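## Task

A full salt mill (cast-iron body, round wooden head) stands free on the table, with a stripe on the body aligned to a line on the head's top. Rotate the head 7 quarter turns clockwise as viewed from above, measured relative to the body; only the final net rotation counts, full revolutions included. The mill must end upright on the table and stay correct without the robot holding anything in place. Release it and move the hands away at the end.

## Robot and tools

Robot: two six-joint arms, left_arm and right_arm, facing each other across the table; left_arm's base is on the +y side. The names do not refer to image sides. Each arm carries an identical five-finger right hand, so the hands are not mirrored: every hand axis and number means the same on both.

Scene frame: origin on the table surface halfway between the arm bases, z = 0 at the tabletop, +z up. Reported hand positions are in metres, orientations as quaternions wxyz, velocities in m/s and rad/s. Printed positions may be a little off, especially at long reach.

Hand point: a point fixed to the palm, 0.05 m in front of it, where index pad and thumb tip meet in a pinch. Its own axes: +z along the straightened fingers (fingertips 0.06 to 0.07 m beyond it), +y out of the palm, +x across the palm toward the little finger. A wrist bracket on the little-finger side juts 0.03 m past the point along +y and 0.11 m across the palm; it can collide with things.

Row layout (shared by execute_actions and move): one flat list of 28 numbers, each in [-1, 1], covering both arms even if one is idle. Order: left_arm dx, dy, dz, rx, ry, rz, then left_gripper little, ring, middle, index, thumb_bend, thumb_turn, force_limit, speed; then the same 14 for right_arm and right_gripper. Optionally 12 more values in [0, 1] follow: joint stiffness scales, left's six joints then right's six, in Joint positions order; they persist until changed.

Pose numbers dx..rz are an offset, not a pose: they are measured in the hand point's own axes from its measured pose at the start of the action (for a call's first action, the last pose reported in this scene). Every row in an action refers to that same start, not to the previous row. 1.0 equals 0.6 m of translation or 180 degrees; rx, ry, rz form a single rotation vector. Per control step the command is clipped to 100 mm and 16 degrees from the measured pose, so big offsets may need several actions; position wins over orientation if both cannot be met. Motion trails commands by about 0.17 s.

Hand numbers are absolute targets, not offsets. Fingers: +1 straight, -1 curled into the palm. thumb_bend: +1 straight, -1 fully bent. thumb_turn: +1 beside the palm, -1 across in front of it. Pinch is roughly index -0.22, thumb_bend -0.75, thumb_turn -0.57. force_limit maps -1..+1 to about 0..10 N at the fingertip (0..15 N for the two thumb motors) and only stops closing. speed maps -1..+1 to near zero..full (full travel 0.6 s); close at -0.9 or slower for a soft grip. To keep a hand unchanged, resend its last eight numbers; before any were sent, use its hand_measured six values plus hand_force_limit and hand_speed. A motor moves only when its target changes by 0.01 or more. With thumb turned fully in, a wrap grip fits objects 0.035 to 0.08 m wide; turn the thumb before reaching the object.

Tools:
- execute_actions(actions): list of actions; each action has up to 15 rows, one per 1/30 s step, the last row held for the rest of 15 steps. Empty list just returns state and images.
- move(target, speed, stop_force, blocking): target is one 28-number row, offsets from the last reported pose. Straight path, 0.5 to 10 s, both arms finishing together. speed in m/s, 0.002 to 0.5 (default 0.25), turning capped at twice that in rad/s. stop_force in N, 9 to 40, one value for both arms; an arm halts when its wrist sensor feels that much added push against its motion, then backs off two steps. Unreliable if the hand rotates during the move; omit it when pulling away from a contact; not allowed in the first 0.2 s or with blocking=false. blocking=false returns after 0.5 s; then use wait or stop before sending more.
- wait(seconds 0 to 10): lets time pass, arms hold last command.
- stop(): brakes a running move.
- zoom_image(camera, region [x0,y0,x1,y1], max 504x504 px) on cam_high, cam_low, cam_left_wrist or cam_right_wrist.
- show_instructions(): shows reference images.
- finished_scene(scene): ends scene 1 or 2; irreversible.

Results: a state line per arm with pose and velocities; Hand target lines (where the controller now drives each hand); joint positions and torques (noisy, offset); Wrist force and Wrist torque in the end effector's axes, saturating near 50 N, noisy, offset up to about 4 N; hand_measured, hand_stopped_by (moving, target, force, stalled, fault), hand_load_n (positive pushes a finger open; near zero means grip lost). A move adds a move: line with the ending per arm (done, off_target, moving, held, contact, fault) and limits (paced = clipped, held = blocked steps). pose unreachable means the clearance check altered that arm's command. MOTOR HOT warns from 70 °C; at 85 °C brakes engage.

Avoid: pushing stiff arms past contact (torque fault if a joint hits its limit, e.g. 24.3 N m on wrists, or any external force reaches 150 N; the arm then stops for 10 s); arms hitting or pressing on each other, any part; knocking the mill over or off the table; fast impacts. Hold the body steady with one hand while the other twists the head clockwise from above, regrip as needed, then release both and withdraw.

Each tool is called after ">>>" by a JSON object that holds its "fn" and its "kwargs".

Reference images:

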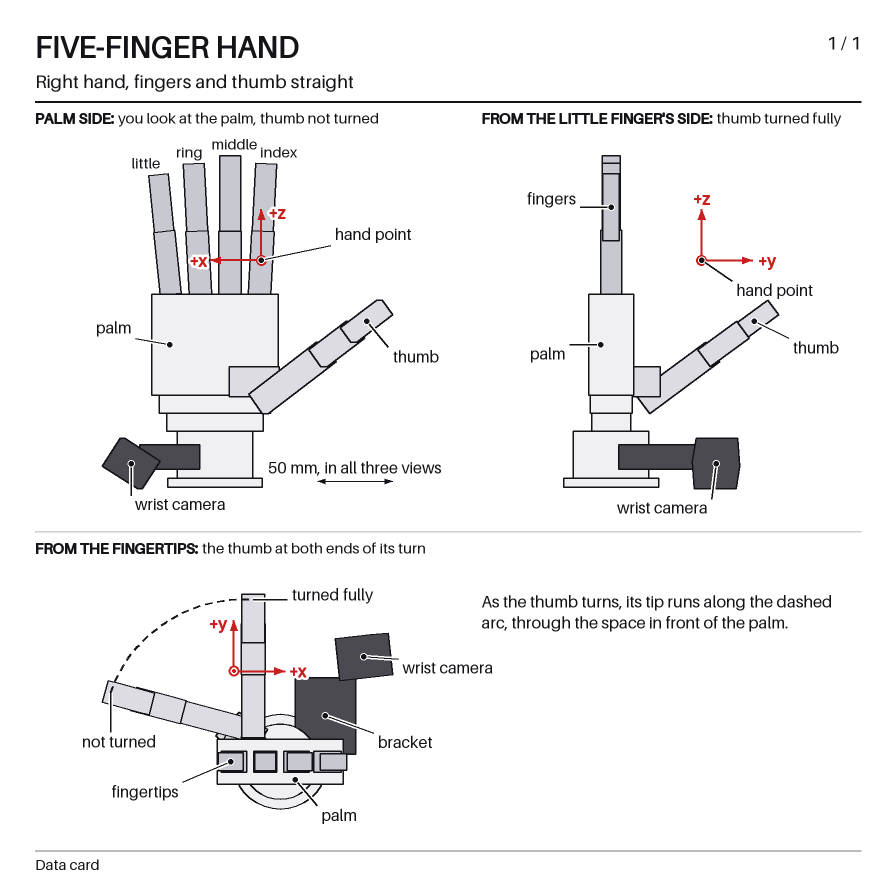

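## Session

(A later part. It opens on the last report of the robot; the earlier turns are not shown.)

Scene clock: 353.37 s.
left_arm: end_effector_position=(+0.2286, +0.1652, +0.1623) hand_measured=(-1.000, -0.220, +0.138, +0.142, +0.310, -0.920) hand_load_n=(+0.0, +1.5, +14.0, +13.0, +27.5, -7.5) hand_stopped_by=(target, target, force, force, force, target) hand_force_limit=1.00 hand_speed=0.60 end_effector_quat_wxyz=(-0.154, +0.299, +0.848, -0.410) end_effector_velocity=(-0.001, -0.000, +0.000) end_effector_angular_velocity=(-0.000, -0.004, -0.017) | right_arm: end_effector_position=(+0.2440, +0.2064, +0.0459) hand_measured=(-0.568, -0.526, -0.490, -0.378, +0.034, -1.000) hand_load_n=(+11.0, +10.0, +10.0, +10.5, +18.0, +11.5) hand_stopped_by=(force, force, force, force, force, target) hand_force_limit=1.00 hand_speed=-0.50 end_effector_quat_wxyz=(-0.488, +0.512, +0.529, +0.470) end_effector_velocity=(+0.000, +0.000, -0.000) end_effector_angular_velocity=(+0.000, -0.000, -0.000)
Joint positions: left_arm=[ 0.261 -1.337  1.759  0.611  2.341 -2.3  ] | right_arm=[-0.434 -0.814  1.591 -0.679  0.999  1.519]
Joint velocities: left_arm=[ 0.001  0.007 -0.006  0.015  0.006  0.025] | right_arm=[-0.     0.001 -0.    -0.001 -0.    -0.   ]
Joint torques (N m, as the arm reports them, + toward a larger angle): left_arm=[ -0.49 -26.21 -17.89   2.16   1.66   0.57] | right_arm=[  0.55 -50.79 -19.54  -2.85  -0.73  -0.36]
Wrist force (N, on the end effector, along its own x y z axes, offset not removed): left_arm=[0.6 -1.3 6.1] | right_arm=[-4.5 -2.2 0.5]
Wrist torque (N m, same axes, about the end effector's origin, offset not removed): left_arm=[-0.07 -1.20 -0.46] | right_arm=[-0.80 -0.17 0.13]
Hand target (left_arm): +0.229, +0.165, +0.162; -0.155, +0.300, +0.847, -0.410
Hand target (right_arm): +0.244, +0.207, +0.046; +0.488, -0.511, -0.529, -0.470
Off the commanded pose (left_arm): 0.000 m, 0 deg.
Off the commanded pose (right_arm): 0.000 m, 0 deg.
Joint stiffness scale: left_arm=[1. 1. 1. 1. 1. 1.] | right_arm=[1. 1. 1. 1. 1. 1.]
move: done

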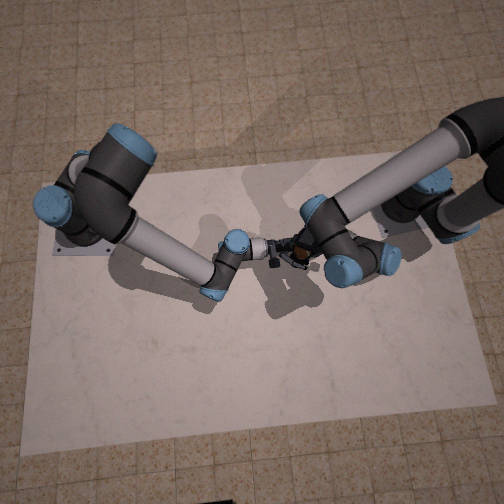

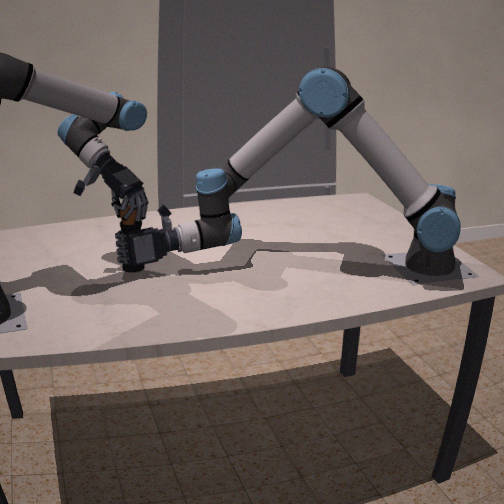

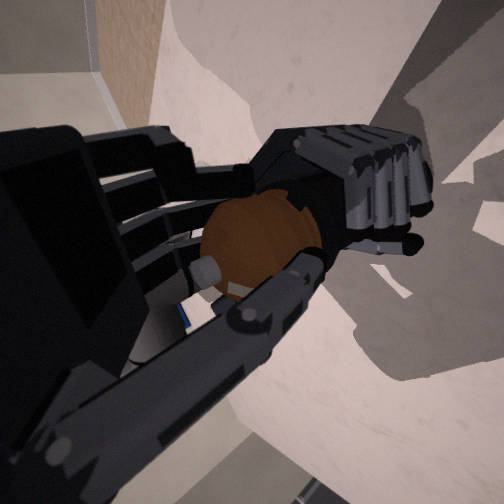

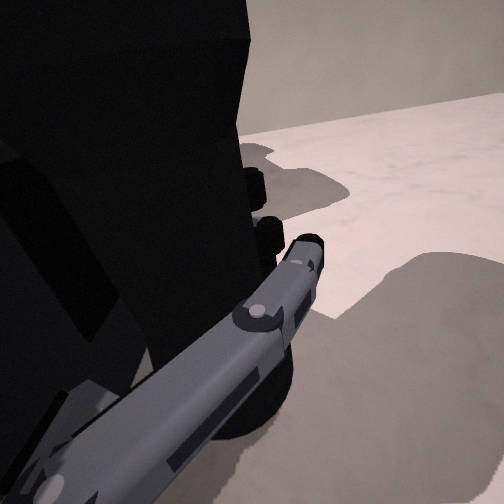

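>>> {"fn": "move", "kwargs": {"target": [0.007,-0.005,0.007,-0.005,0.175,0.137,-1,-0.22,-0.5,-0.5,-0.5,-0.92,1,0.6,0,0,0,0,0,0,-1,-0.95,-0.95,-0.95,-1,-1,1,-0.5], "speed": 0.2}}

>>> {"fn": "move", "kwargs": {"target": [0,0,0,0,0,0,-1,0.3,0.45,0.45,0.9,-0.92,1,0.5,0,0,0,0,0,0,-1,-0.95,-0.95,-0.95,-1,-1,1,-0.5]}}

>>> {"fn": "move", "kwargs": {"target": [0.011,0.016,-0.016,0.012,-0.438,-0.342,-1,0.3,0.45,0.45,0.9,-0.92,1,0.5,0,0,0,0,0,0,-1,-0.95,-0.95,-0.95,-1,-1,1,-0.5], "speed": 0.4}}

>>> {"fn": "move", "kwargs": {"target": [0.011,0.015,-0.017,0.011,-0.416,-0.325,-1,0.3,0.45,0.45,0.9,-0.92,1,0.5,0,0,0,0,0,0,-1,-0.95,-0.95,-0.95,-1,-1,1,-0.5], "speed": 0.4}}

>>> {"fn": "execute_actions", "kwargs": {"actions": [[[0,0,0,0,0,0,-1,0.3,0.3,0.3,0.31,-0.92,1,0,0,0,0,0,0,0,-1,-0.95,-0.95,-0.95,-1,-1,1,-0.5]],[[0,0,0,0,0,0,-1,-0.2,-0.5,-0.5,0.31,-0.92,1,0.6,0,0,0,0,0,0,-1,-0.95,-0.95,-0.95,-1,-1,1,-0.5]],[[0,0,0,0,0,0,-1,-0.2,-0.6,-0.6,0.31,-0.92,1,0.8,0,0,0,0,0,0,-1,-0.95,-0.95,-0.95,-1,-1,1,-0.5]]]}}

Scene clock: 373.10 s.
left_arm: end_effector_position=(+0.2228, +0.1656, +0.1615) hand_measured=(-1.000, -0.220, +0.138, +0.142, +0.310, -0.920) hand_load_n=(+0.0, +0.0, +10.0, +14.0, +26.0, -6.5) hand_stopped_by=(target, target, force, force, force, target) hand_force_limit=1.00 hand_speed=0.60 end_effector_quat_wxyz=(-0.284, +0.570, +0.697, -0.331) end_effector_velocity=(-0.000, +0.000, -0.000) end_effector_angular_velocity=(-0.001, +0.001, -0.017) | right_arm: end_effector_position=(+0.2441, +0.2063, +0.0455) hand_measured=(-0.568, -0.526, -0.490, -0.378, +0.034, -1.000) hand_load_n=(+10.0, +9.0, +10.0, +11.0, +18.5, +12.5) hand_stopped_by=(force, force, force, force, force, target) hand_force_limit=1.00 hand_speed=-0.50 end_effector_quat_wxyz=(-0.487, +0.512, +0.529, +0.470) end_effector_velocity=(+0.000, +0.000, +0.001) end_effector_angular_velocity=(+0.001, -0.001, -0.000)
Joint positions: left_arm=[ 0.321 -0.994  1.49   1.402  2.428 -1.173] | right_arm=[-0.434 -0.813  1.591 -0.678  1.     1.519]
Joint velocities: left_arm=[-0.001  0.006 -0.004  0.016 -0.004  0.024] | right_arm=[-0.    -0.     0.    -0.001 -0.    -0.   ]
Joint torques (N m, as the arm reports them, + toward a larger angle): left_arm=[ -3.6  -38.99 -18.4    3.15   1.02   0.53] | right_arm=[  0.54 -50.13 -20.08  -2.57  -0.61  -0.35]
Wrist force (N, on the end effector, along its own x y z axes, offset not removed): left_arm=[4.4 2.2 0.5] | right_arm=[-3.9 -3.9 -0.8]
Wrist torque (N m, same axes, about the end effector's origin, offset not removed): left_arm=[0.08 -1.17 -0.04] | right_arm=[-0.65 0.04 0.04]
Hand target (left_arm): +0.222, +0.164, +0.162; -0.284, +0.572, +0.695, -0.331
Hand target (right_arm): +0.244, +0.206, +0.046; +0.488, -0.512, -0.529, -0.470
Off the commanded pose (left_arm): 0.002 m, 0 deg.
Off the commanded pose (right_arm): 0.000 m, 0 deg.
Joint stiffness scale: left_arm=[1. 1. 1. 1. 1. 1.] | right_arm=[1. 1. 1. 1. 1. 1.]
move: done

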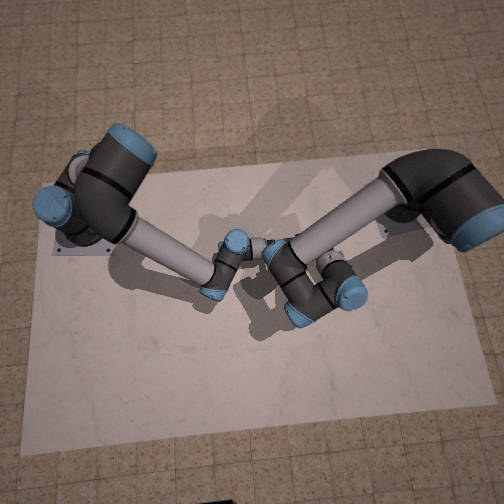

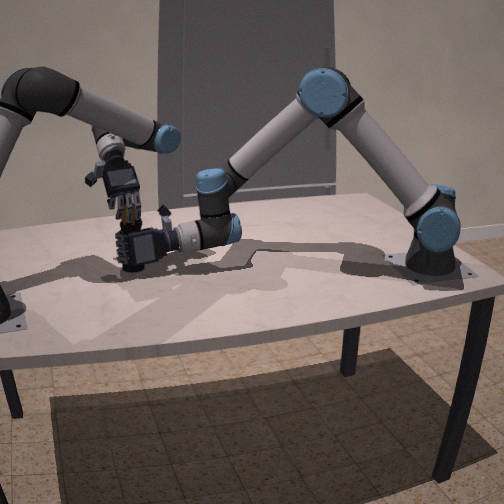

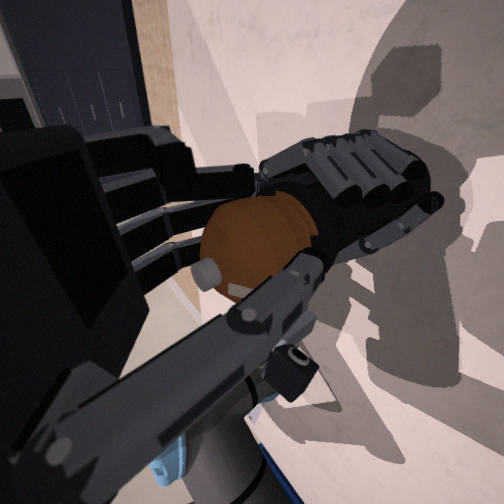

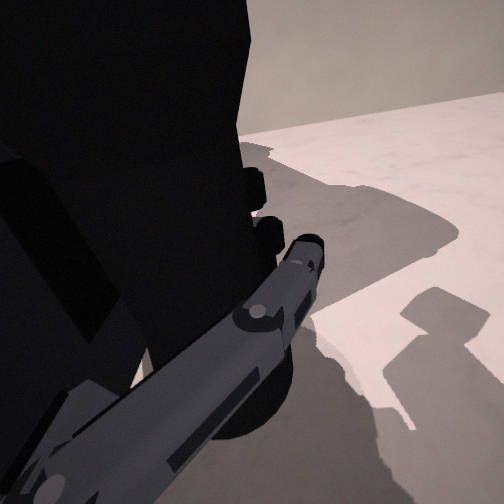

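Scene clock: 373.77 s.
left_arm: end_effector_position=(+0.2232, +0.1659, +0.1615) hand_measured=(-1.000, +0.300, +0.450, +0.450, +0.900, -0.920) hand_load_n=(+0.0, +0.0, +0.0, +0.0, +0.0, +0.0) hand_stopped_by=(target, target, target, target, target, target) hand_force_limit=1.00 hand_speed=0.50 end_effector_quat_wxyz=(-0.284, +0.569, +0.697, -0.331) end_effector_velocity=(+0.000, +0.000, -0.001) end_effector_angular_velocity=(+0.002, +0.001, +0.001) | right_arm: end_effector_position=(+0.2425, +0.2065, +0.0450) hand_measured=(-0.568, -0.526, -0.490, -0.378, +0.034, -1.000) hand_load_n=(+10.0, +9.5, +10.0, +11.0, +19.0, +12.5) hand_stopped_by=(force, force, force, force, force, target) hand_force_limit=1.00 hand_speed=-0.50 end_effector_quat_wxyz=(-0.488, +0.512, +0.529, +0.469) end_effector_velocity=(+0.000, -0.000, -0.000) end_effector_angular_velocity=(-0.000, +0.000, -0.000)
Joint positions: left_arm=[ 0.322 -0.994  1.49   1.403  2.428 -1.173] | right_arm=[-0.432 -0.813  1.591 -0.678  0.999  1.519]
Joint velocities: left_arm=[ 0.     0.002 -0.     0.     0.    -0.001] | right_arm=[-0.  0.  0. -0. -0. -0.]
Joint torques (N m, as the arm reports them, + toward a larger angle): left_arm=[ -0.85 -39.75 -14.59   2.13   1.15  -0.26] | right_arm=[ -1.06 -50.7  -20.81  -2.93   0.04  -0.19]
Wrist force (N, on the end effector, along its own x y z axes, offset not removed): left_arm=[0.1 -2.3 0.7] | right_arm=[-8.5 -4.1 2.9]
Wrist torque (N m, same axes, about the end effector's origin, offset not removed): left_arm=[-0.39 -0.27 -0.05] | right_arm=[-0.72 0.27 -0.04]
Hand target (left_arm): +0.223, +0.166, +0.161; -0.284, +0.570, +0.697, -0.331
Hand target (right_arm): +0.244, +0.206, +0.046; +0.487, -0.512, -0.529, -0.470
Off the commanded pose (left_arm): 0.000 m, 0 deg.
Off the commanded pose (right_arm): 0.002 m, 0 deg.
Joint stiffness scale: left_arm=[1. 1. 1. 1. 1. 1.] | right_arm=[1. 1. 1. 1. 1. 1.]
move: done

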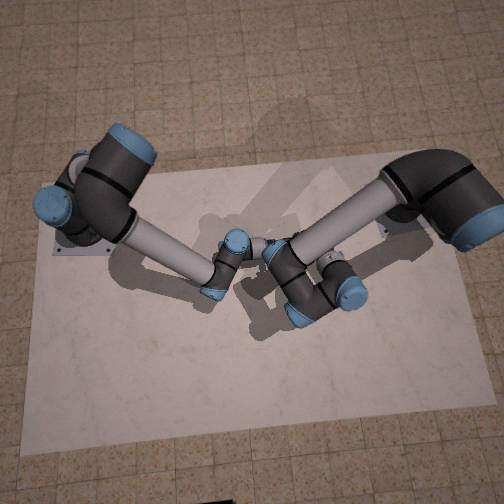

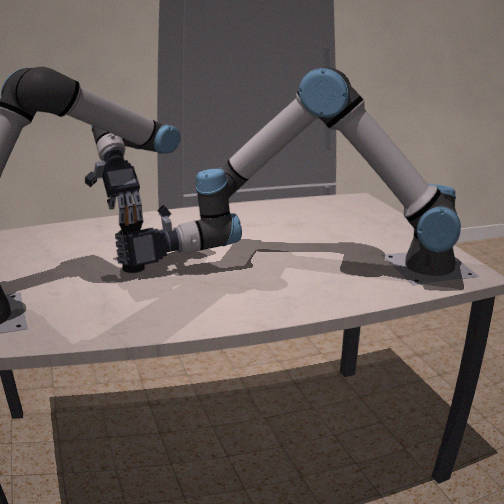

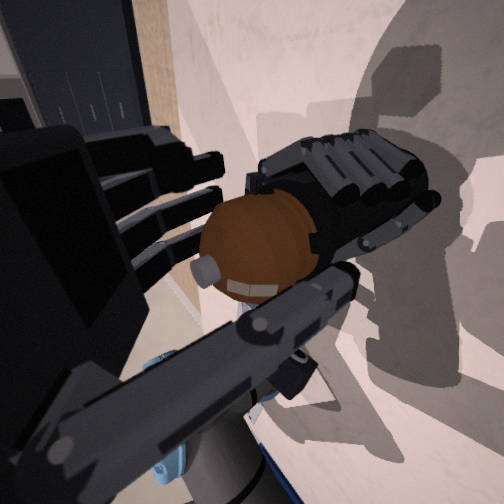

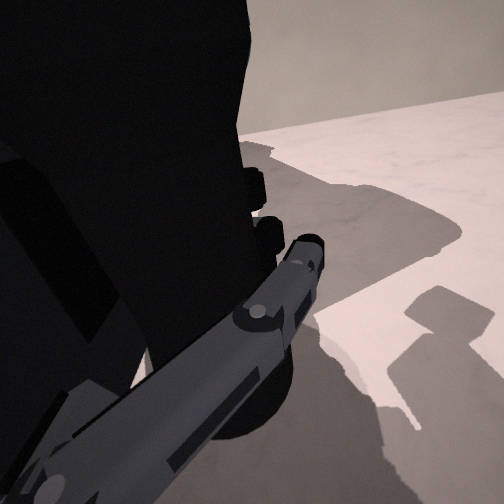

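Scene clock: 376.77 s.
left_arm: end_effector_position=(+0.2355, +0.1761, +0.1602) hand_measured=(-1.000, +0.300, +0.450, +0.450, +0.900, -0.920) hand_load_n=(+0.0, +0.0, +0.0, +0.0, +0.0, +0.0) hand_stopped_by=(target, target, target, target, target, target) hand_force_limit=1.00 hand_speed=0.50 end_effector_quat_wxyz=(-0.073, +0.168, -0.882, +0.434) end_effector_velocity=(+0.002, +0.001, +0.000) end_effector_angular_velocity=(+0.002, -0.002, +0.013) | right_arm: end_effector_position=(+0.2425, +0.2065, +0.0450) hand_measured=(-0.568, -0.526, -0.490, -0.378, +0.034, -1.000) hand_load_n=(+10.0, +9.5, +10.0, +11.0, +19.0, +12.5) hand_stopped_by=(force, force, force, force, force, target) hand_force_limit=1.00 hand_speed=-0.50 end_effector_quat_wxyz=(-0.488, +0.512, +0.529, +0.469) end_effector_velocity=(+0.000, -0.000, -0.000) end_effector_angular_velocity=(-0.000, +0.000, -0.000)
Joint positions: left_arm=[-0.221 -1.631  2.023  0.319  1.22  -3.45 ] | right_arm=[-0.432 -0.813  1.591 -0.678  0.999  1.519]
Joint velocities: left_arm=[-0.002  0.002 -0.001  0.005 -0.013 -0.009] | right_arm=[-0.  0.  0. -0.  0. -0.]
Joint torques (N m, as the arm reports them, + toward a larger angle): left_arm=[  0.31 -13.54 -20.23   0.8   -0.86  -0.46] | right_arm=[  0.89 -49.95 -19.99  -2.61  -0.39  -0.27]
Wrist force (N, on the end effector, along its own x y z axes, offset not removed): left_arm=[4.9 1.5 2.6] | right_arm=[-5.9 -2.7 -3.4]
Wrist torque (N m, same axes, about the end effector's origin, offset not removed): left_arm=[0.54 -0.75 0.35] | right_arm=[-0.16 0.33 -0.07]
Hand target (left_arm): +0.235, +0.175, +0.161; +0.073, -0.168, +0.882, -0.434
Hand target (right_arm): +0.243, +0.207, +0.045; +0.488, -0.512, -0.529, -0.469
Off the commanded pose (left_arm): 0.001 m, 0 deg.
Off the commanded pose (right_arm): 0.000 m, 0 deg.
Joint stiffness scale: left_arm=[1. 1. 1. 1. 1. 1.] | right_arm=[1. 1. 1. 1. 1. 1.]
move: done

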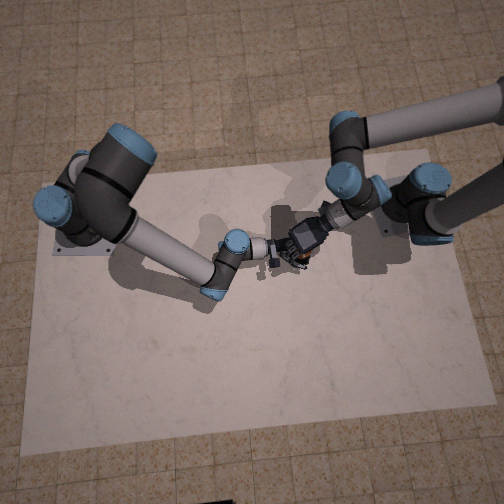

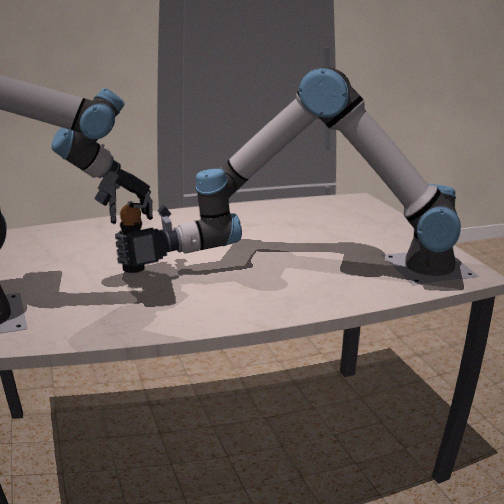

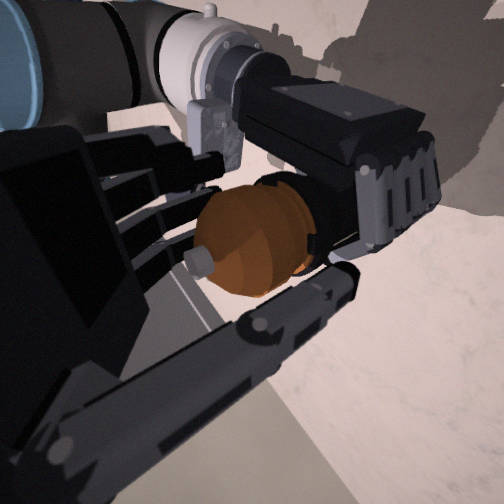

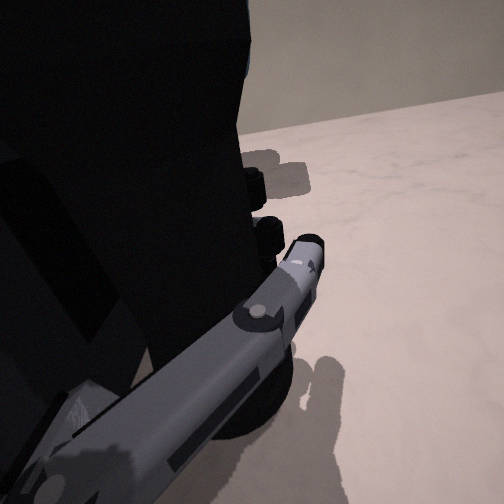

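Scene clock: 379.57 s.
left_arm: end_effector_position=(+0.2242, +0.1869, +0.1596) hand_measured=(-1.000, +0.300, +0.450, +0.450, +0.900, -0.920) hand_load_n=(+0.0, +0.0, +0.0, +0.0, +0.0, +0.0) hand_stopped_by=(target, target, target, target, target, target) hand_force_limit=1.00 hand_speed=0.50 end_effector_quat_wxyz=(-0.367, +0.763, -0.473, +0.243) end_effector_velocity=(-0.001, +0.001, +0.000) end_effector_angular_velocity=(+0.005, -0.002, +0.014) | right_arm: end_effector_position=(+0.2425, +0.2065, +0.0450) hand_measured=(-0.568, -0.526, -0.490, -0.378, +0.034, -1.000) hand_load_n=(+10.0, +9.5, +10.0, +11.0, +19.0, +12.5) hand_stopped_by=(force, force, force, force, force, target) hand_force_limit=1.00 hand_speed=-0.50 end_effector_quat_wxyz=(-0.488, +0.512, +0.529, +0.469) end_effector_velocity=(+0.000, -0.000, -0.000) end_effector_angular_velocity=(-0.000, +0.000, -0.000)
Joint positions: left_arm=[-0.302 -0.971  1.54   1.636  0.864 -5.591] | right_arm=[-0.432 -0.813  1.591 -0.678  0.999  1.519]
Joint velocities: left_arm=[ 0.001  0.004 -0.002  0.013  0.007 -0.014] | right_arm=[-0.  0.  0.  0.  0.  0.]
Joint torques (N m, as the arm reports them, + toward a larger angle): left_arm=[  1.42 -38.44 -17.43   2.82  -0.64  -0.39] | right_arm=[  0.29 -50.07 -20.01  -2.59  -0.44  -0.3 ]
Wrist force (N, on the end effector, along its own x y z axes, offset not removed): left_arm=[4.6 0.2 1.0] | right_arm=[-8.6 -1.8 0.1]
Wrist torque (N m, same axes, about the end effector's origin, offset not removed): left_arm=[0.28 -0.74 0.41] | right_arm=[-0.22 0.53 -0.16]
Hand target (left_arm): +0.224, +0.186, +0.159; -0.367, +0.764, -0.471, +0.243
Hand target (right_arm): +0.243, +0.207, +0.045; +0.488, -0.512, -0.529, -0.469
Off the commanded pose (left_arm): 0.001 m, 0 deg.
Off the commanded pose (right_arm): 0.000 m, 0 deg.
Joint stiffness scale: left_arm=[1. 1. 1. 1. 1. 1.] | right_arm=[1. 1. 1. 1. 1. 1.]
move: done

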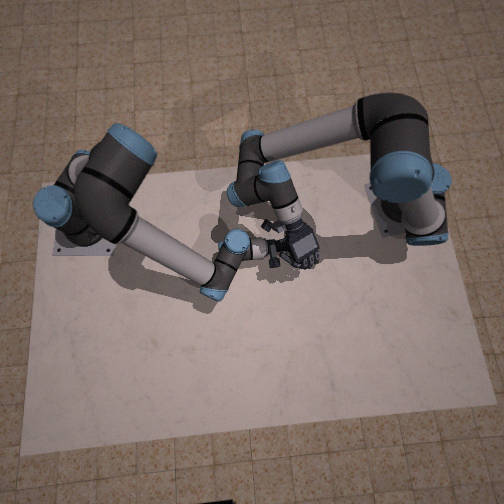

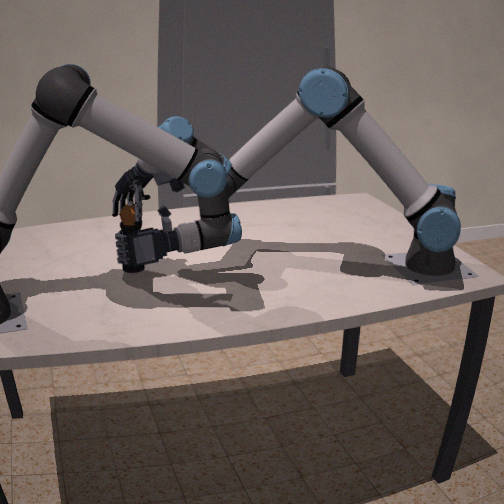

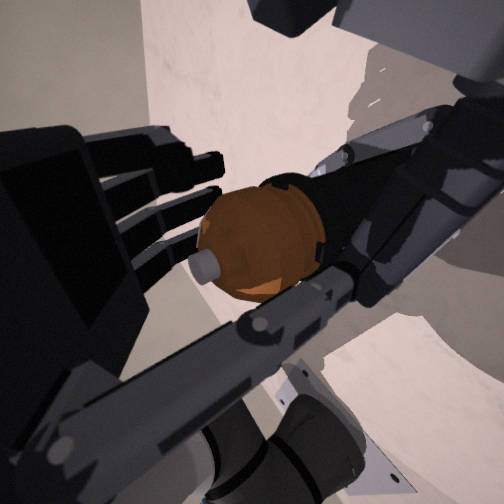

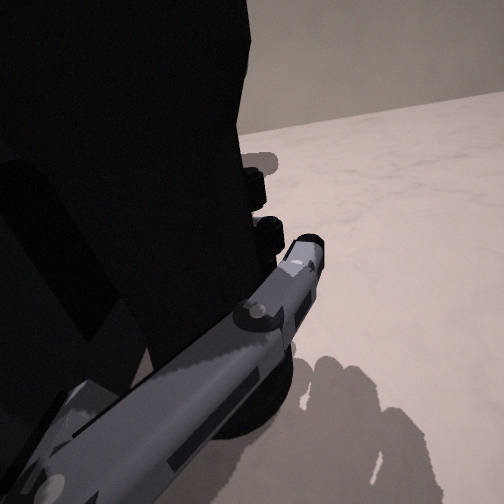

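Scene clock: 381.07 s.
left_arm: end_effector_position=(+0.2236, +0.1865, +0.1593) hand_measured=(-1.000, -0.078, +0.166, +0.104, +0.336, -0.920) hand_load_n=(+0.0, +5.5, +12.5, +11.0, +25.0, +4.5) hand_stopped_by=(target, force, force, force, force, target) hand_force_limit=1.00 hand_speed=0.80 end_effector_quat_wxyz=(-0.366, +0.764, -0.473, +0.244) end_effector_velocity=(-0.000, -0.000, +0.000) end_effector_angular_velocity=(-0.001, +0.000, -0.001) | right_arm: end_effector_position=(+0.2433, +0.2066, +0.0456) hand_measured=(-0.568, -0.526, -0.490, -0.378, +0.034, -1.000) hand_load_n=(+11.5, +10.5, +10.5, +10.5, +18.5, +11.0) hand_stopped_by=(force, force, force, force, force, target) hand_force_limit=1.00 hand_speed=-0.50 end_effector_quat_wxyz=(-0.488, +0.511, +0.529, +0.470) end_effector_velocity=(+0.000, -0.000, -0.000) end_effector_angular_velocity=(-0.000, +0.000, -0.000)
Joint positions: left_arm=[-0.303 -0.971  1.54   1.635  0.864 -5.592] | right_arm=[-0.433 -0.813  1.59  -0.679  0.999  1.519]
Joint velocities: left_arm=[-0.001 -0.001  0.    -0.     0.    -0.   ] | right_arm=[-0.  0. -0.  0. -0. -0.]
Joint torques (N m, as the arm reports them, + toward a larger angle): left_arm=[ -0.23 -41.99 -16.78   3.69  -1.77   0.01] | right_arm=[  0.19 -45.32 -16.55  -1.31  -0.21   0.05]
Wrist force (N, on the end effector, along its own x y z axes, offset not removed): left_arm=[3.3 1.5 3.4] | right_arm=[-2.5 -1.3 0.3]
Wrist torque (N m, same axes, about the end effector's origin, offset not removed): left_arm=[-0.02 -0.80 0.08] | right_arm=[-0.17 -0.04 -0.20]
Hand target (left_arm): +0.223, +0.186, +0.159; -0.366, +0.763, -0.473, +0.244
Hand target (right_arm): +0.244, +0.206, +0.046; +0.488, -0.512, -0.529, -0.470
Off the commanded pose (left_arm): 0.000 m, 0 deg.
Off the commanded pose (right_arm): 0.000 m, 0 deg.
Joint stiffness scale: left_arm=[1. 1. 1. 1. 1. 1.] | right_arm=[1. 1. 1. 1. 1. 1.]

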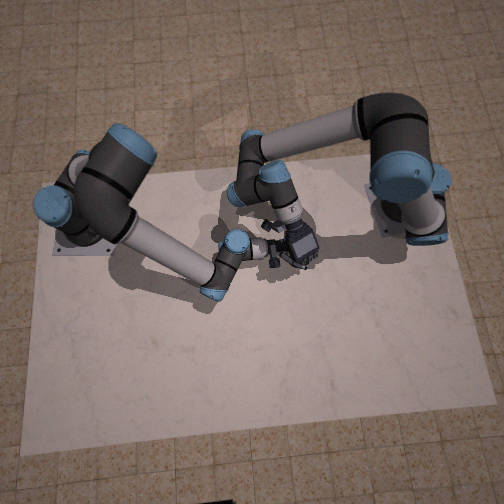

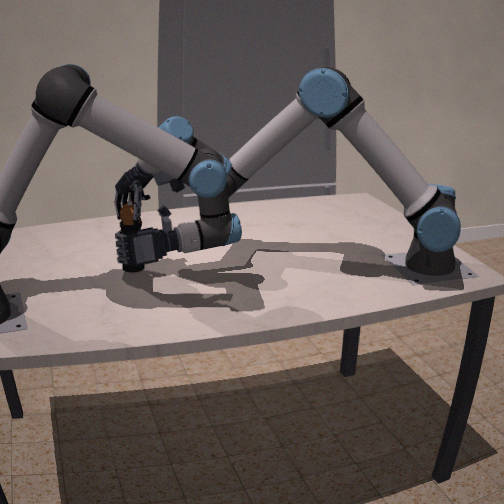

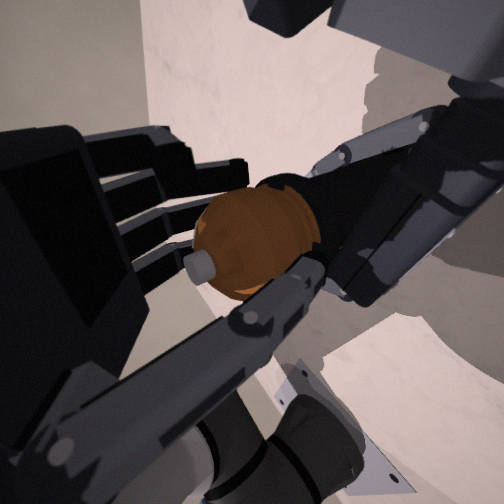

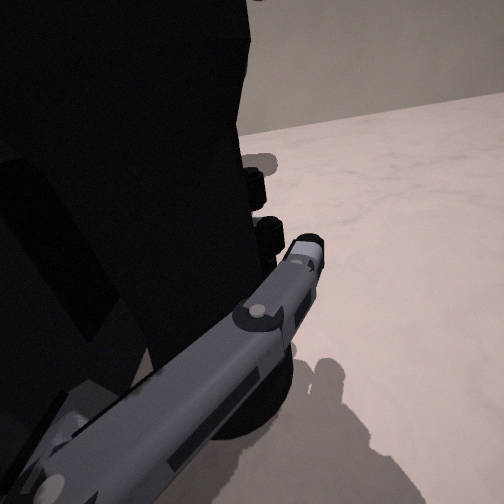

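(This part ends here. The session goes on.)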